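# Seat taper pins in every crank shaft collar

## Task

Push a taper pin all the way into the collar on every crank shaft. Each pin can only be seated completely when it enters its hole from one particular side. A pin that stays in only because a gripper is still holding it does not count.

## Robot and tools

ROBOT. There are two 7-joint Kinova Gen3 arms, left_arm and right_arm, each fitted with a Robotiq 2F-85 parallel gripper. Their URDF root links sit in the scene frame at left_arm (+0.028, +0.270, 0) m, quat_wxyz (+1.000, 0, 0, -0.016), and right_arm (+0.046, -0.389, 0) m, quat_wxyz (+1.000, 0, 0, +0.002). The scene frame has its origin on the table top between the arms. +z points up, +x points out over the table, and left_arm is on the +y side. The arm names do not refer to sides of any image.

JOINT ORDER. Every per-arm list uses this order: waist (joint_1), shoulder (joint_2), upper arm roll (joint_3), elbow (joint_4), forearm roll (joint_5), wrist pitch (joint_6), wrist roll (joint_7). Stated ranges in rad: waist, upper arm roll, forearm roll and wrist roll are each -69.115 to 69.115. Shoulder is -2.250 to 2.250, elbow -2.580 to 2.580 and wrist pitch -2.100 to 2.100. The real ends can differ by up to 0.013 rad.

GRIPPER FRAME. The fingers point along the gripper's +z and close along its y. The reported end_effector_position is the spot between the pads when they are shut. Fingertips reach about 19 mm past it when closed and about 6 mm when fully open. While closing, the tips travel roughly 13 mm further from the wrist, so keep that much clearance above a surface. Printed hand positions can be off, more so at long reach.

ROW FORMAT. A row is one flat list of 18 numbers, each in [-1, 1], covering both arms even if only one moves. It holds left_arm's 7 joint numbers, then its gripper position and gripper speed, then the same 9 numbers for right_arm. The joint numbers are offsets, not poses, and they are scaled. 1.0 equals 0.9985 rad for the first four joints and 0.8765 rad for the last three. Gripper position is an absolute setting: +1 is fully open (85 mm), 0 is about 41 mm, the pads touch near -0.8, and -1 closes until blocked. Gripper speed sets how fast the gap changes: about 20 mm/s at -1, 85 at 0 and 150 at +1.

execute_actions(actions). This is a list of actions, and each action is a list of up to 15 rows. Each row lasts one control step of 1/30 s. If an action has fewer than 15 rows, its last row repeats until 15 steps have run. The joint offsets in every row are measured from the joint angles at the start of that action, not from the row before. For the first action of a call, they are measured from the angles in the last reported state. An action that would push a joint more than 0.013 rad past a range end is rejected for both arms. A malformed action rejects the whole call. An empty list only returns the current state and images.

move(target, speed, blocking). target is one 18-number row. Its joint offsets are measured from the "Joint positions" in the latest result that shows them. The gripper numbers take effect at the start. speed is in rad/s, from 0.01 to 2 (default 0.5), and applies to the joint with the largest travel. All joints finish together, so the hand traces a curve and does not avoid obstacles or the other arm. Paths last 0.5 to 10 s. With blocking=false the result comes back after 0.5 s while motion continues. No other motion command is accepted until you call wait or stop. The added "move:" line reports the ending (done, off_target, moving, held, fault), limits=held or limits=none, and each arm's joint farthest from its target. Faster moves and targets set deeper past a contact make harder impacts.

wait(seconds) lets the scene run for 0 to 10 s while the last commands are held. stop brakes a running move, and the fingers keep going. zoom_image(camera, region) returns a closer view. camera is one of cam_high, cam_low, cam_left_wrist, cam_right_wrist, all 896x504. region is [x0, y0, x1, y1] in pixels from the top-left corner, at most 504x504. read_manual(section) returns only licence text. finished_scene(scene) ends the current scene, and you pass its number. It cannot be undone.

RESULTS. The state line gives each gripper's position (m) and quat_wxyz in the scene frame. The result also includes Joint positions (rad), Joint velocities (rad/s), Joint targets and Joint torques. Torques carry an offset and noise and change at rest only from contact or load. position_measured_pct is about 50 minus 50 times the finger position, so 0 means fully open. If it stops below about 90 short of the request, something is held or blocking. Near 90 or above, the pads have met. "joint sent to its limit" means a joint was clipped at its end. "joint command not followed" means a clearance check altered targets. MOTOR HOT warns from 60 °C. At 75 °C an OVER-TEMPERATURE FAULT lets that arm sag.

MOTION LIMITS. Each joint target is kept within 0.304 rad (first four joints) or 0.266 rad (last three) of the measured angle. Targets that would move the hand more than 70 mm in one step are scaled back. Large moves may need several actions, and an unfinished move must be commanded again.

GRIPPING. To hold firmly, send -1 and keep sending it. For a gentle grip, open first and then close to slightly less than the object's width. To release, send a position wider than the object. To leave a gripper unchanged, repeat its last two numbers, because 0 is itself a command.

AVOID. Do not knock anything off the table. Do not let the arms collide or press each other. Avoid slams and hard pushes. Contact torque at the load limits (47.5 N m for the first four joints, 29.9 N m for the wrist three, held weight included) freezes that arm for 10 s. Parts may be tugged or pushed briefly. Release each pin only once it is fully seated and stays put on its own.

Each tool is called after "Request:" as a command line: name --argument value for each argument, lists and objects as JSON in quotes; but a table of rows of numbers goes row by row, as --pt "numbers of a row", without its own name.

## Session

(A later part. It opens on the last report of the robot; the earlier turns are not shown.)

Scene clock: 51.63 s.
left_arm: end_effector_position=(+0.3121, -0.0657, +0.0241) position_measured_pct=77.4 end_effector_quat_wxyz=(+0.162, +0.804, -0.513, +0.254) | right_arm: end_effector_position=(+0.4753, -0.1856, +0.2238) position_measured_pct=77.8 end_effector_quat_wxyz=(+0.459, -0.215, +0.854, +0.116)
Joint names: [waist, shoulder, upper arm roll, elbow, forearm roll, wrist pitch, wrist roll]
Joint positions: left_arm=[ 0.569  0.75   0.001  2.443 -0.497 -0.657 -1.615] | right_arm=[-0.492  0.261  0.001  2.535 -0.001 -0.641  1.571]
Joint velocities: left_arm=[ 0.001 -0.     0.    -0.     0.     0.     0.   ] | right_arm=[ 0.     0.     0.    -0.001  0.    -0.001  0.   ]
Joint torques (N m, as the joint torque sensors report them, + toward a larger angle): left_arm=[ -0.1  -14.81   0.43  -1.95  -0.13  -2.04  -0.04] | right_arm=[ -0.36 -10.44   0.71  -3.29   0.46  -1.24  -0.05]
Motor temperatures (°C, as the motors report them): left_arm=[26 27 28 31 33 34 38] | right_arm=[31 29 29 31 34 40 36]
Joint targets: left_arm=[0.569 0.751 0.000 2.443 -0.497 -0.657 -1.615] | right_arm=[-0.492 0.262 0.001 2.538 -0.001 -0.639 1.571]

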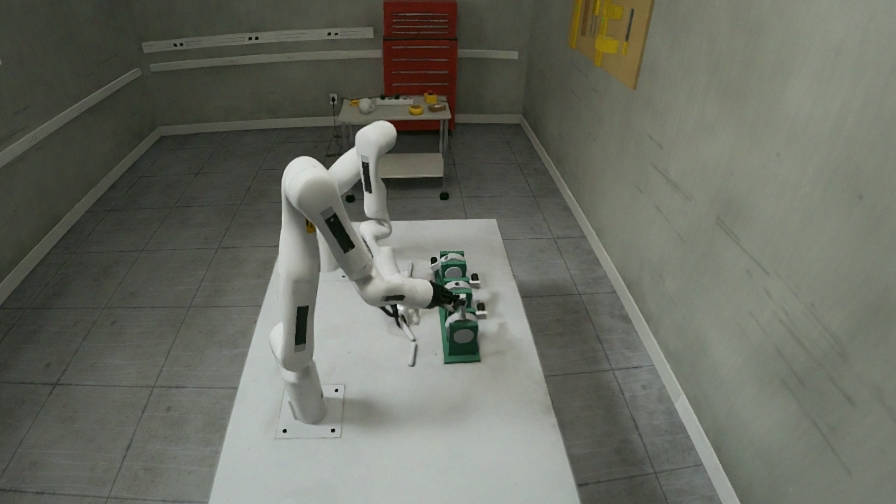

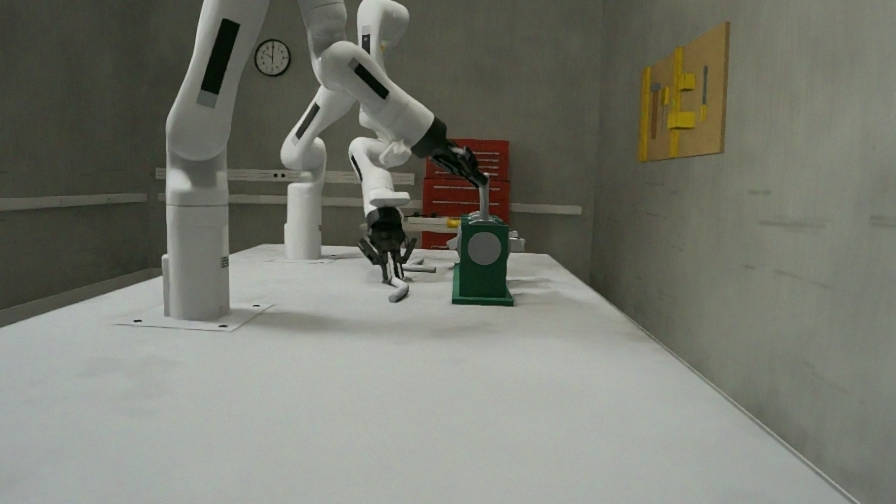

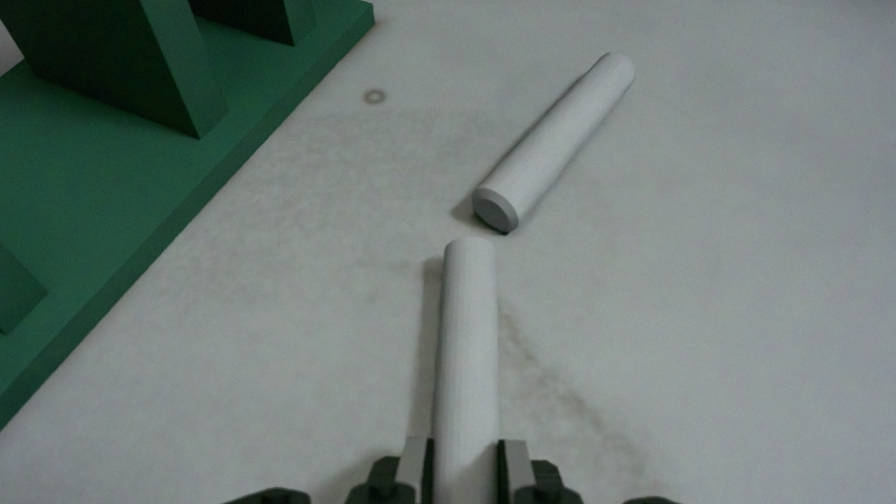

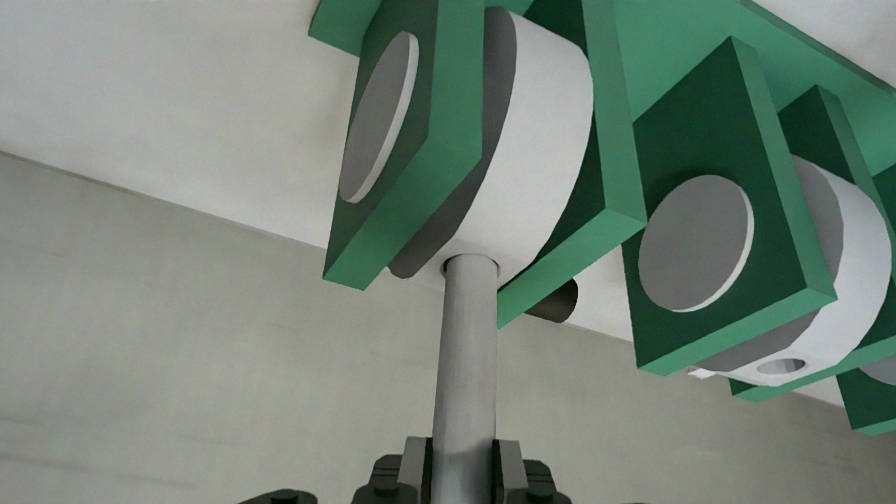

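Request:
move --target '[0,-0.219,0,-0.0164,-0.247,0.224,0.29,-1,0,0,0.1085,0,0.0237,0,-0.145,0,-1,0]' --speed 0.25

Scene clock: 53.50 s.
left_arm: end_effector_position=(+0.3117, -0.0652, +0.0833) position_measured_pct=77.4 end_effector_quat_wxyz=(+0.162, +0.804, -0.513, +0.253) | right_arm: end_effector_position=(+0.4785, -0.1840, +0.1982) position_measured_pct=77.8 end_effector_quat_wxyz=(+0.459, -0.215, +0.854, +0.115)
Joint names: [waist, shoulder, upper arm roll, elbow, forearm roll, wrist pitch, wrist roll]
Joint positions: left_arm=[ 0.569  0.531  0.001  2.427 -0.714 -0.461 -1.361] | right_arm=[-0.492  0.368  0.001  2.557 -0.001 -0.77   1.571]
Joint velocities: left_arm=[-0.    -0.003  0.001  0.    -0.     0.002 -0.   ] | right_arm=[-0.     0.002 -0.    -0.002  0.    -0.     0.   ]
Joint torques (N m, as the joint torque sensors report them, + toward a larger angle): left_arm=[ -0.13 -14.44   0.34  -3.37   0.21  -2.25   0.22] | right_arm=[ -0.04 -11.14   0.15  -2.83   0.    -1.62  -0.23]
Motor temperatures (°C, as the motors report them): left_arm=[26 27 28 31 33 34 38] | right_arm=[31 29 29 31 34 40 36]
Joint targets: left_arm=[0.569 0.531 0.001 2.427 -0.714 -0.461 -1.361] | right_arm=[-0.492 0.370 0.001 2.559 -0.001 -0.768 1.571]
move: done; limits=none; left_arm: farthest joint: the waist, 0.000 radians from its target (0.000 radians at the start); right_arm: farthest joint: the shoulder, 0.001 radians from its target (0.108 radians at the start)

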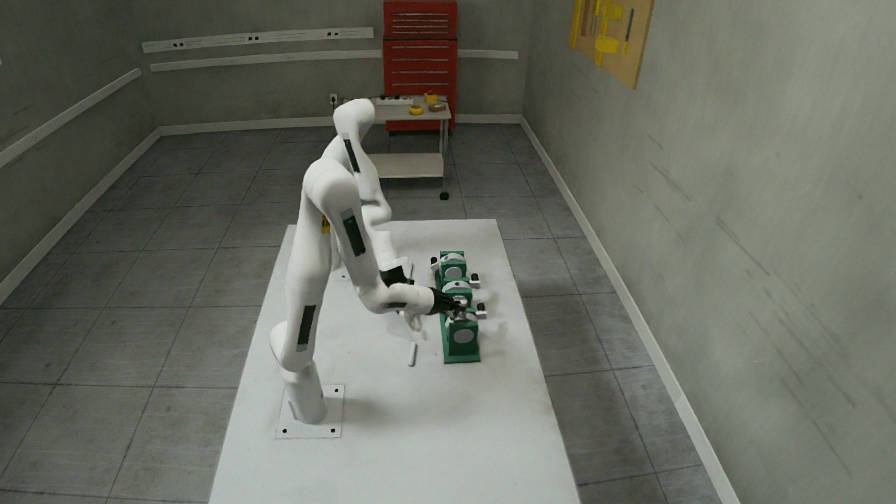

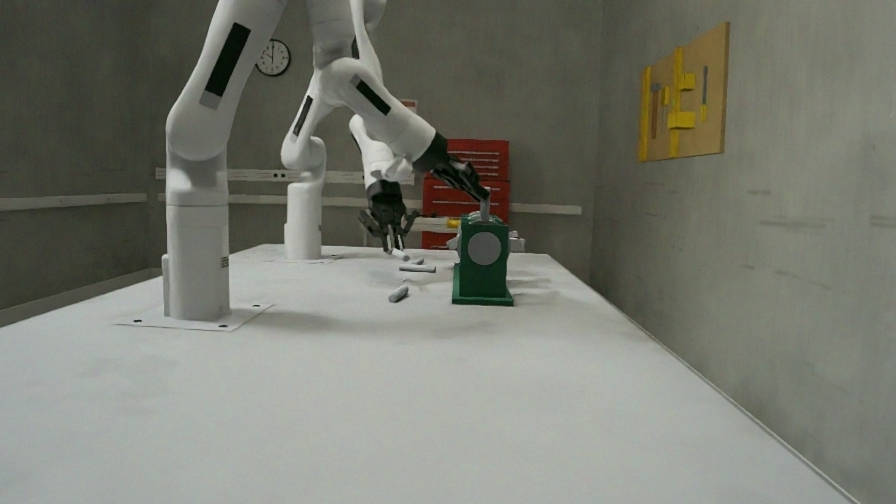

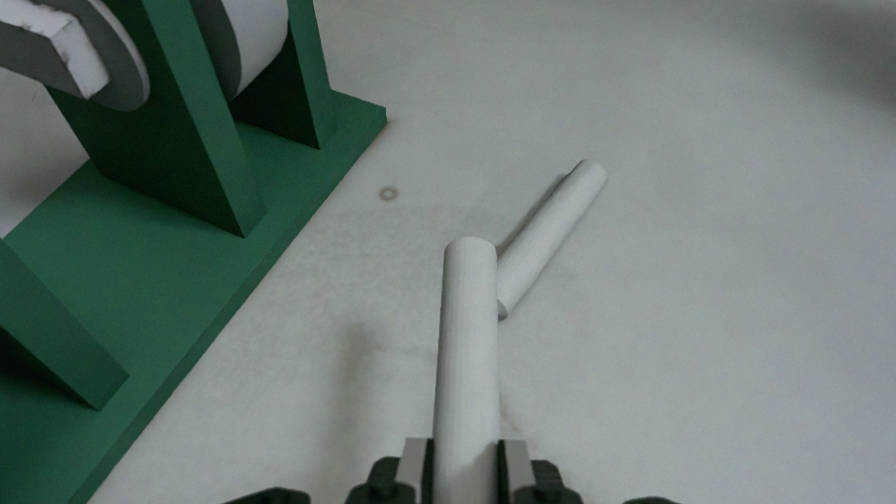

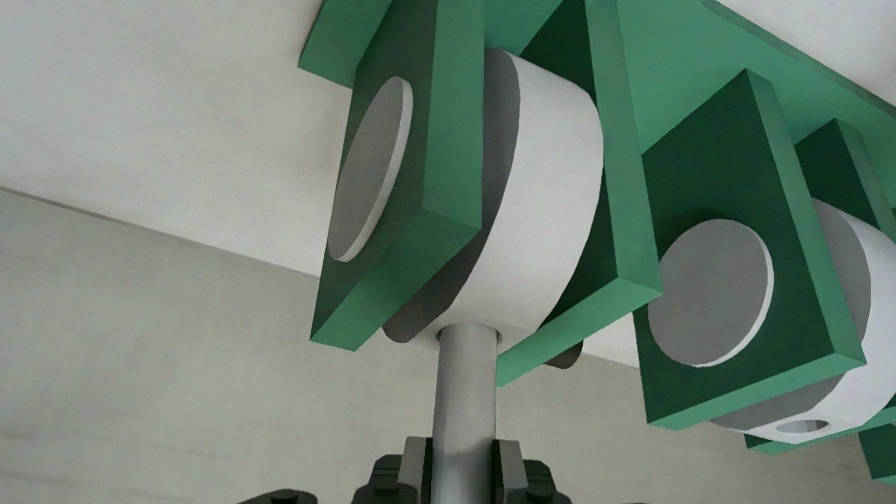

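Request:
execute_actions --actions '[[[-0.15,-0.1,0,-0.03,0.4,0,0.3,-1,0,0,0.034,0,0.006,0,-0.042,0,-1,0]],[[-0.1,-0.15,0,-0.07,0.41,0.01,0.6,-1,0,0,0.035,0,0.008,0,-0.04,0,-1,0]],[[0,-0.02,0,0,0,0,0.62,-1,0,0,0,0,0,0,0,0,-0.2,-0.5]],[[0,0,0,0,0,0,0.62,-1,0,0,0,0,0,0,0,0,-0.2,-0.5]],[[0,0,0,0,0,0,0.62,-1,0,0,0,0,0,0,0,0,-0.2,-0.5]],[[0,0,0,0,0,0,0.62,-1,0,0,0,0,0,0,0,0,-0.2,-0.5]]]'

Scene clock: 57.70 s.
left_arm: end_effector_position=(+0.4980, +0.0261, +0.2433) position_measured_pct=77.8 end_effector_quat_wxyz=(+0.462, +0.240, +0.850, -0.080) | right_arm: end_effector_position=(+0.4795, -0.1831, +0.1840) position_measured_pct=59.9 end_effector_quat_wxyz=(+0.459, -0.216, +0.854, +0.115)
Joint names: [waist, shoulder, upper arm roll, elbow, forearm roll, wrist pitch, wrist roll]
Joint positions: left_arm=[ 0.358  0.274  0.032  2.345 -0.037 -0.453  1.478] | right_arm=[-0.492  0.431  0.001  2.57  -0.    -0.845  1.571]
Joint velocities: left_arm=[-0.    -0.     0.     0.     0.001  0.001  0.808] | right_arm=[-0.     0.001  0.    -0.002 -0.     0.     0.   ]
Joint torques (N m, as the joint torque sensors report them, + toward a larger angle): left_arm=[ -0.32 -13.44  -0.48  -8.18   0.02  -3.14  -0.1 ] | right_arm=[ -0.15 -12.58   0.37  -3.47  -0.15  -2.36   0.15]
Motor temperatures (°C, as the motors report them): left_arm=[26 27 28 31 33 34 38] | right_arm=[31 29 29 31 34 40 36]
Joint targets: left_arm=[0.358 0.274 0.032 2.345 -0.037 -0.453 1.512] | right_arm=[-0.492 0.431 0.001 2.570 -0.000 -0.845 1.571]

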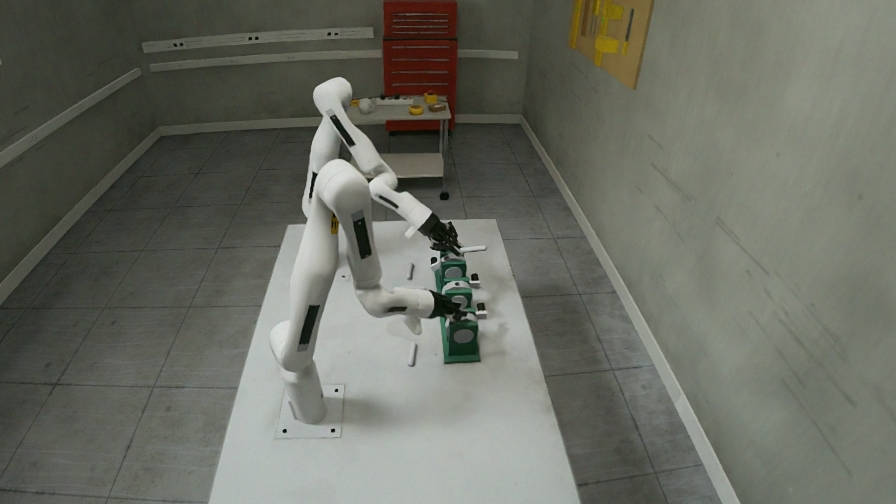

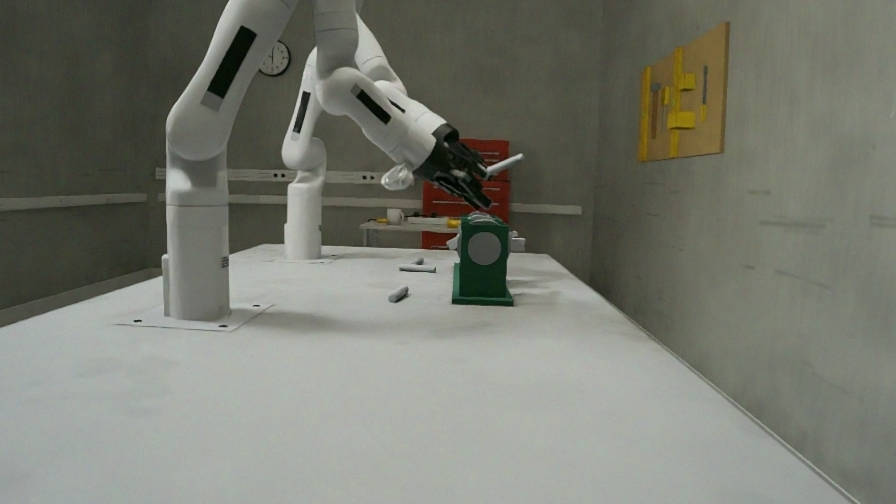

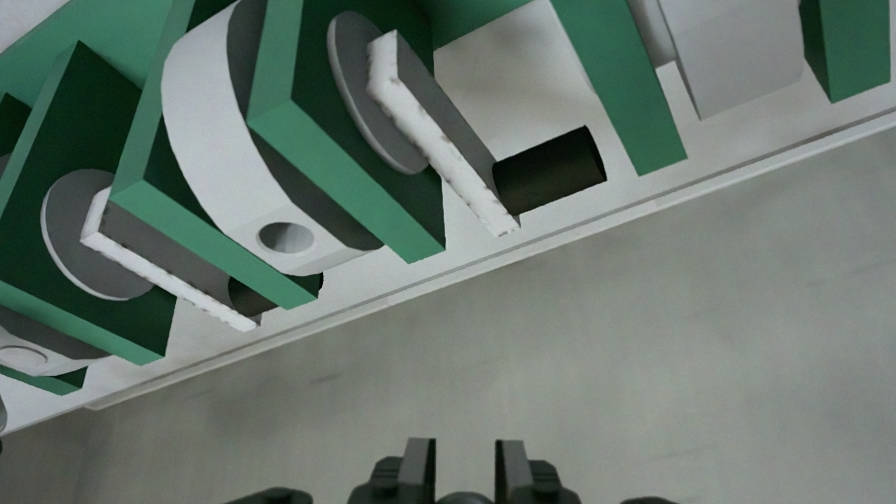

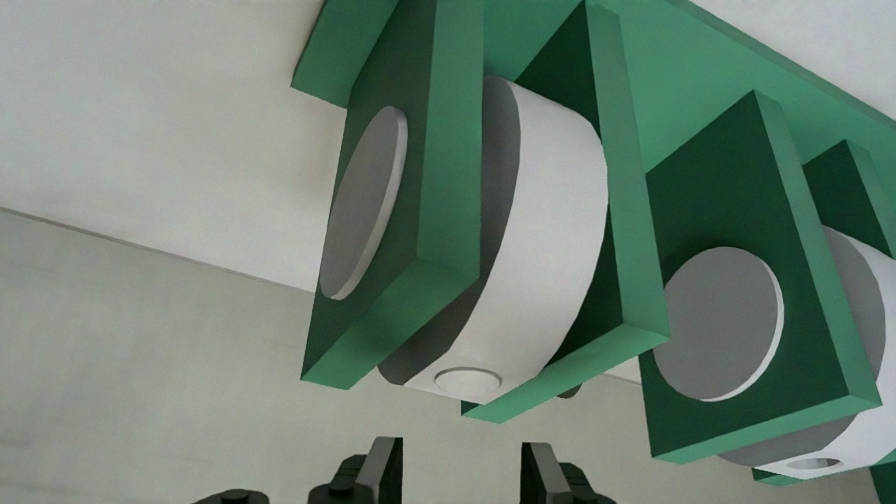

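Request:
zoom_image --camera "cam_low" --region '[440,120,540,220]'

Request:
zoom_image --camera "cam_high" --region '[410,200,510,300]'

Region (440, 120, 540, 220) of cam_low's 896x504 image, scaled by 5.040, with more detail than that image has.

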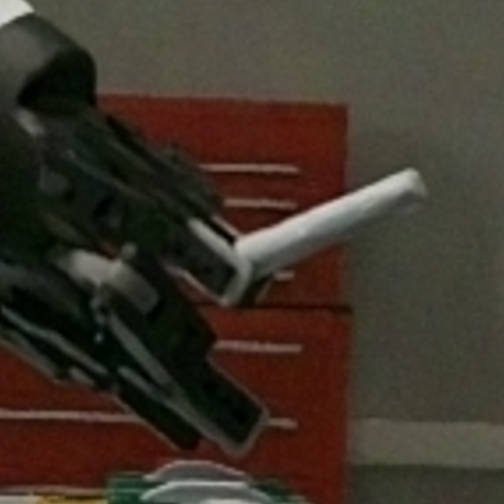

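Region (410, 200, 510, 300) of cam_high's 896x504 image, scaled by 5.040, with more detail than that image has.

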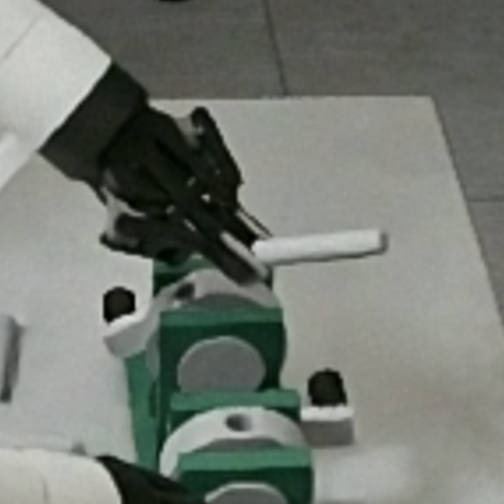

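Request:
execute_actions --actions '[[[0,-0.042,-0.032,-0.08,0.042,0.132,-0.4,-1,0,0,-0.06,0,-0.012,0,0.085,0,-0.8,0]],[[0,0,0,0,0,0,-0.63,-1,0,-0.1,0,0,0,0,0,0,-0.8,0]],[[0,0,0,0,0,0,-0.63,-1,0,0,0,0,0,0,0,0,-0.8,0]],[[0,0,0,0,0,0,-0.63,-1,0,0,0,0,0,0,0,0,-0.8,0]],[[0.067,0,0,0,0,0,-0.63,-1,0,0,0,0,0,0,0,0,-0.8,0]],[[0.067,0,0,0,0,0,-0.6,-1,0,0,0,0,0,0,0,0,-0.8,0]]]'

Request:
wait --seconds 0.2

Scene clock: 62.30 s.
left_arm: end_effector_position=(+0.4914, -0.0176, +0.2695) position_measured_pct=78.2 end_effector_quat_wxyz=(+0.143, +0.864, -0.176, +0.449) | right_arm: end_effector_position=(+0.4560, -0.1422, +0.1969) position_measured_pct=89.7 end_effector_quat_wxyz=(+0.451, -0.258, +0.843, +0.138)
Joint names: [waist, shoulder, upper arm roll, elbow, forearm roll, wrist pitch, wrist roll]
Joint positions: left_arm=[ 0.482  0.235 -0.005  2.264  0.002 -0.338 -1.465] | right_arm=[-0.591  0.372  0.001  2.558 -0.    -0.771  1.571]
Joint velocities: left_arm=[ 0.04   0.     0.003  0.    -0.001  0.001 -0.715] | right_arm=[ 0.     0.001  0.002  0.001  0.    -0.     0.   ]
Joint torques (N m, as the joint torque sensors report them, + toward a larger angle): left_arm=[ -0.97 -14.31  -0.74  -9.02   0.07  -3.24  -0.38] | right_arm=[ -0.13 -12.07   0.49  -4.04   0.03  -2.23   0.09]
Motor temperatures (°C, as the motors report them): left_arm=[26 27 28 31 33 34 38] | right_arm=[31 29 29 31 34 40 36]
Joint targets: left_arm=[0.485 0.235 -0.005 2.264 0.002 -0.338 -1.492] | right_arm=[-0.591 0.372 0.001 2.558 -0.000 -0.771 1.571]

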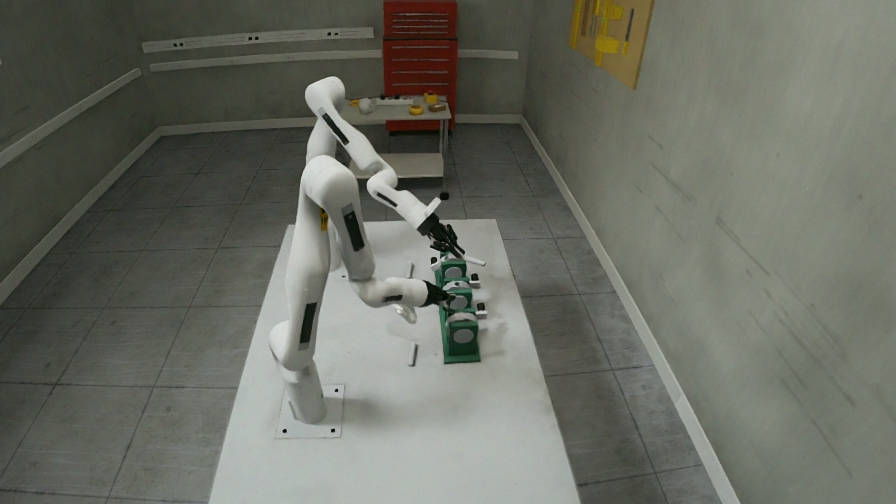

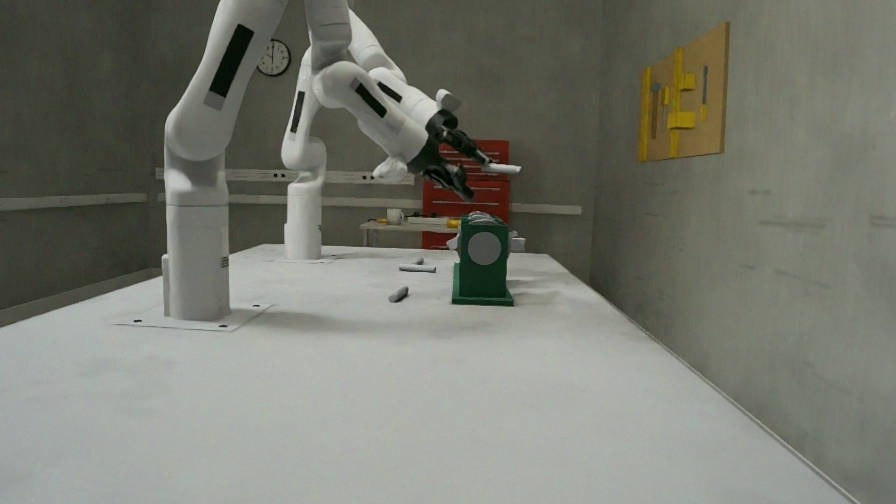

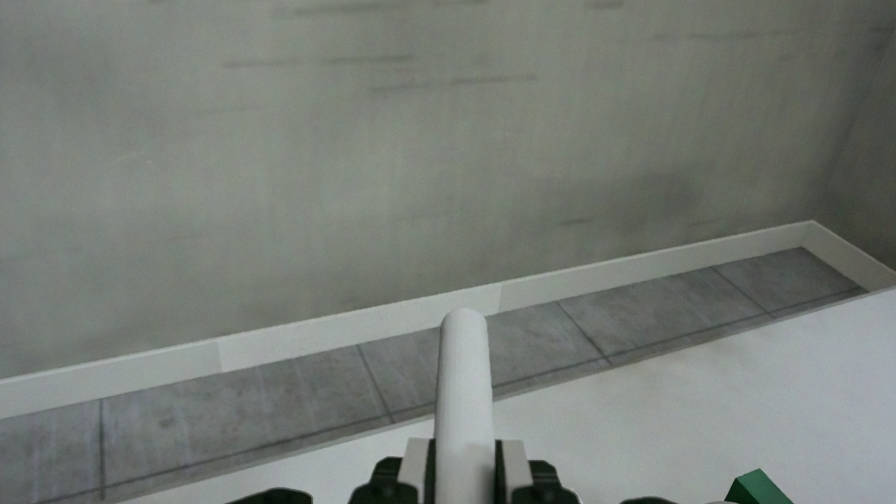

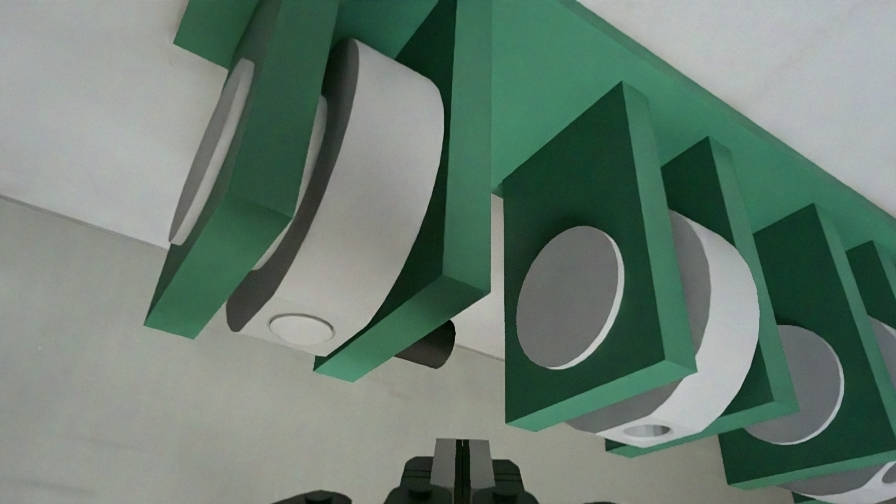

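Scene clock: 62.50 s.
left_arm: end_effector_position=(+0.4908, -0.0184, +0.2695) position_measured_pct=78.2 end_effector_quat_wxyz=(+0.137, +0.862, -0.189, +0.451) | right_arm: end_effector_position=(+0.4560, -0.1422, +0.1969) position_measured_pct=89.7 end_effector_quat_wxyz=(+0.451, -0.258, +0.843, +0.138)
Joint names: [waist, shoulder, upper arm roll, elbow, forearm roll, wrist pitch, wrist roll]
Joint positions: left_arm=[ 0.484  0.235 -0.005  2.264  0.002 -0.338 -1.492] | right_arm=[-0.591  0.372  0.001  2.558 -0.    -0.771  1.571]
Joint velocities: left_arm=[ 0.003 -0.001  0.     0.     0.    -0.002  0.001] | right_arm=[-0.    -0.001 -0.    -0.001 -0.    -0.    -0.   ]
Joint torques (N m, as the joint torque sensors report them, + toward a larger angle): left_arm=[  0.4  -14.21  -0.66  -9.14  -0.14  -3.23  -0.35] | right_arm=[ -0.39 -12.15   0.27  -4.15   0.2   -1.98  -0.2 ]
Motor temperatures (°C, as the motors report them): left_arm=[26 27 28 31 33 34 38] | right_arm=[31 29 29 31 34 40 36]
Joint targets: left_arm=[0.485 0.235 -0.005 2.264 0.002 -0.338 -1.492] | right_arm=[-0.591 0.372 0.001 2.558 -0.000 -0.771 1.571]
wait: 0.20 s; no rest

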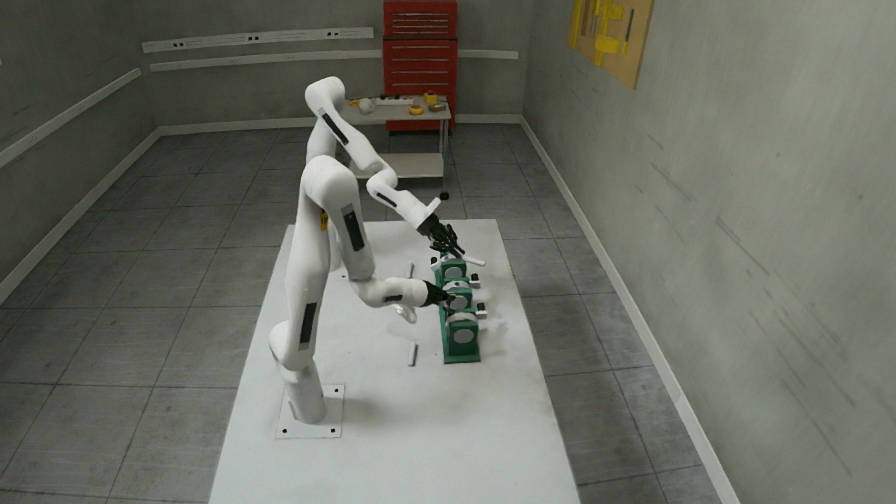

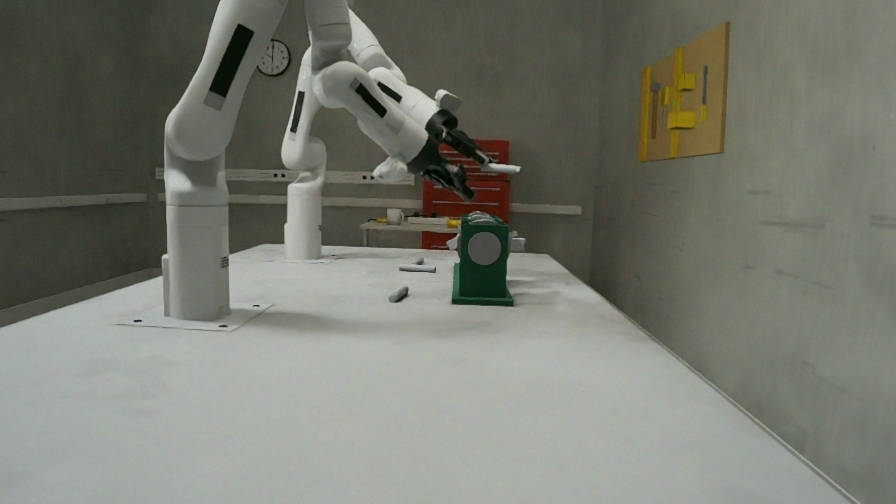

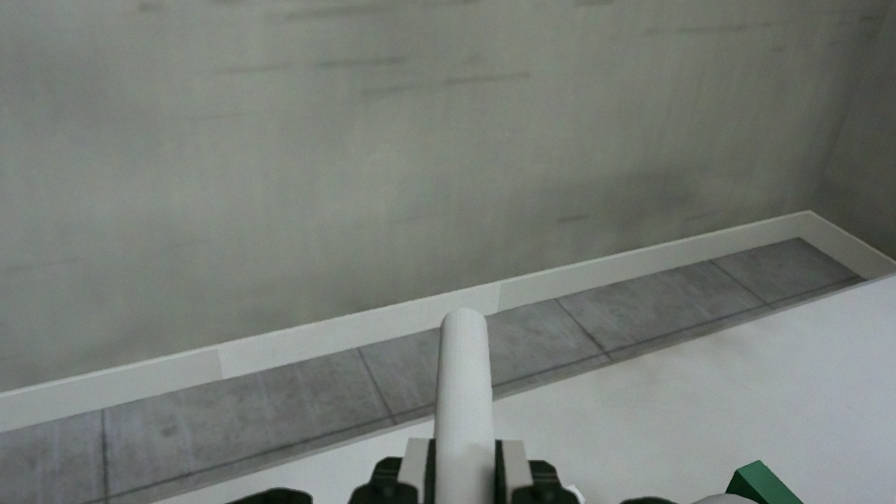

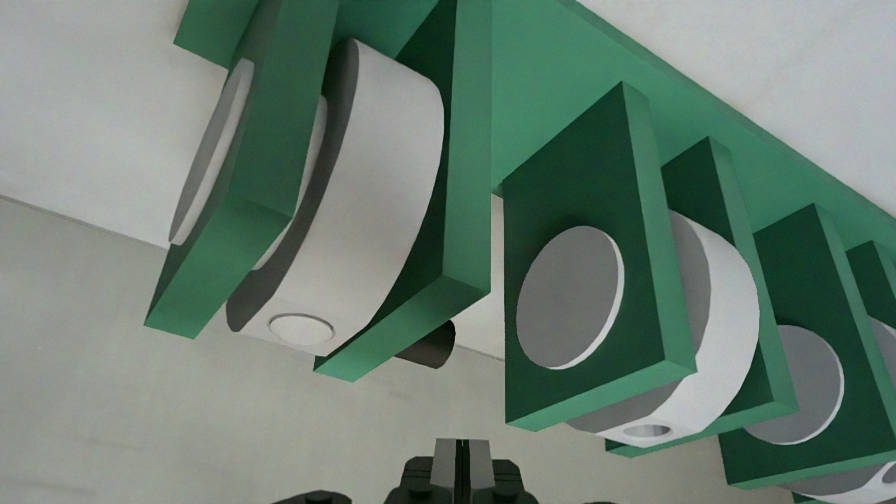

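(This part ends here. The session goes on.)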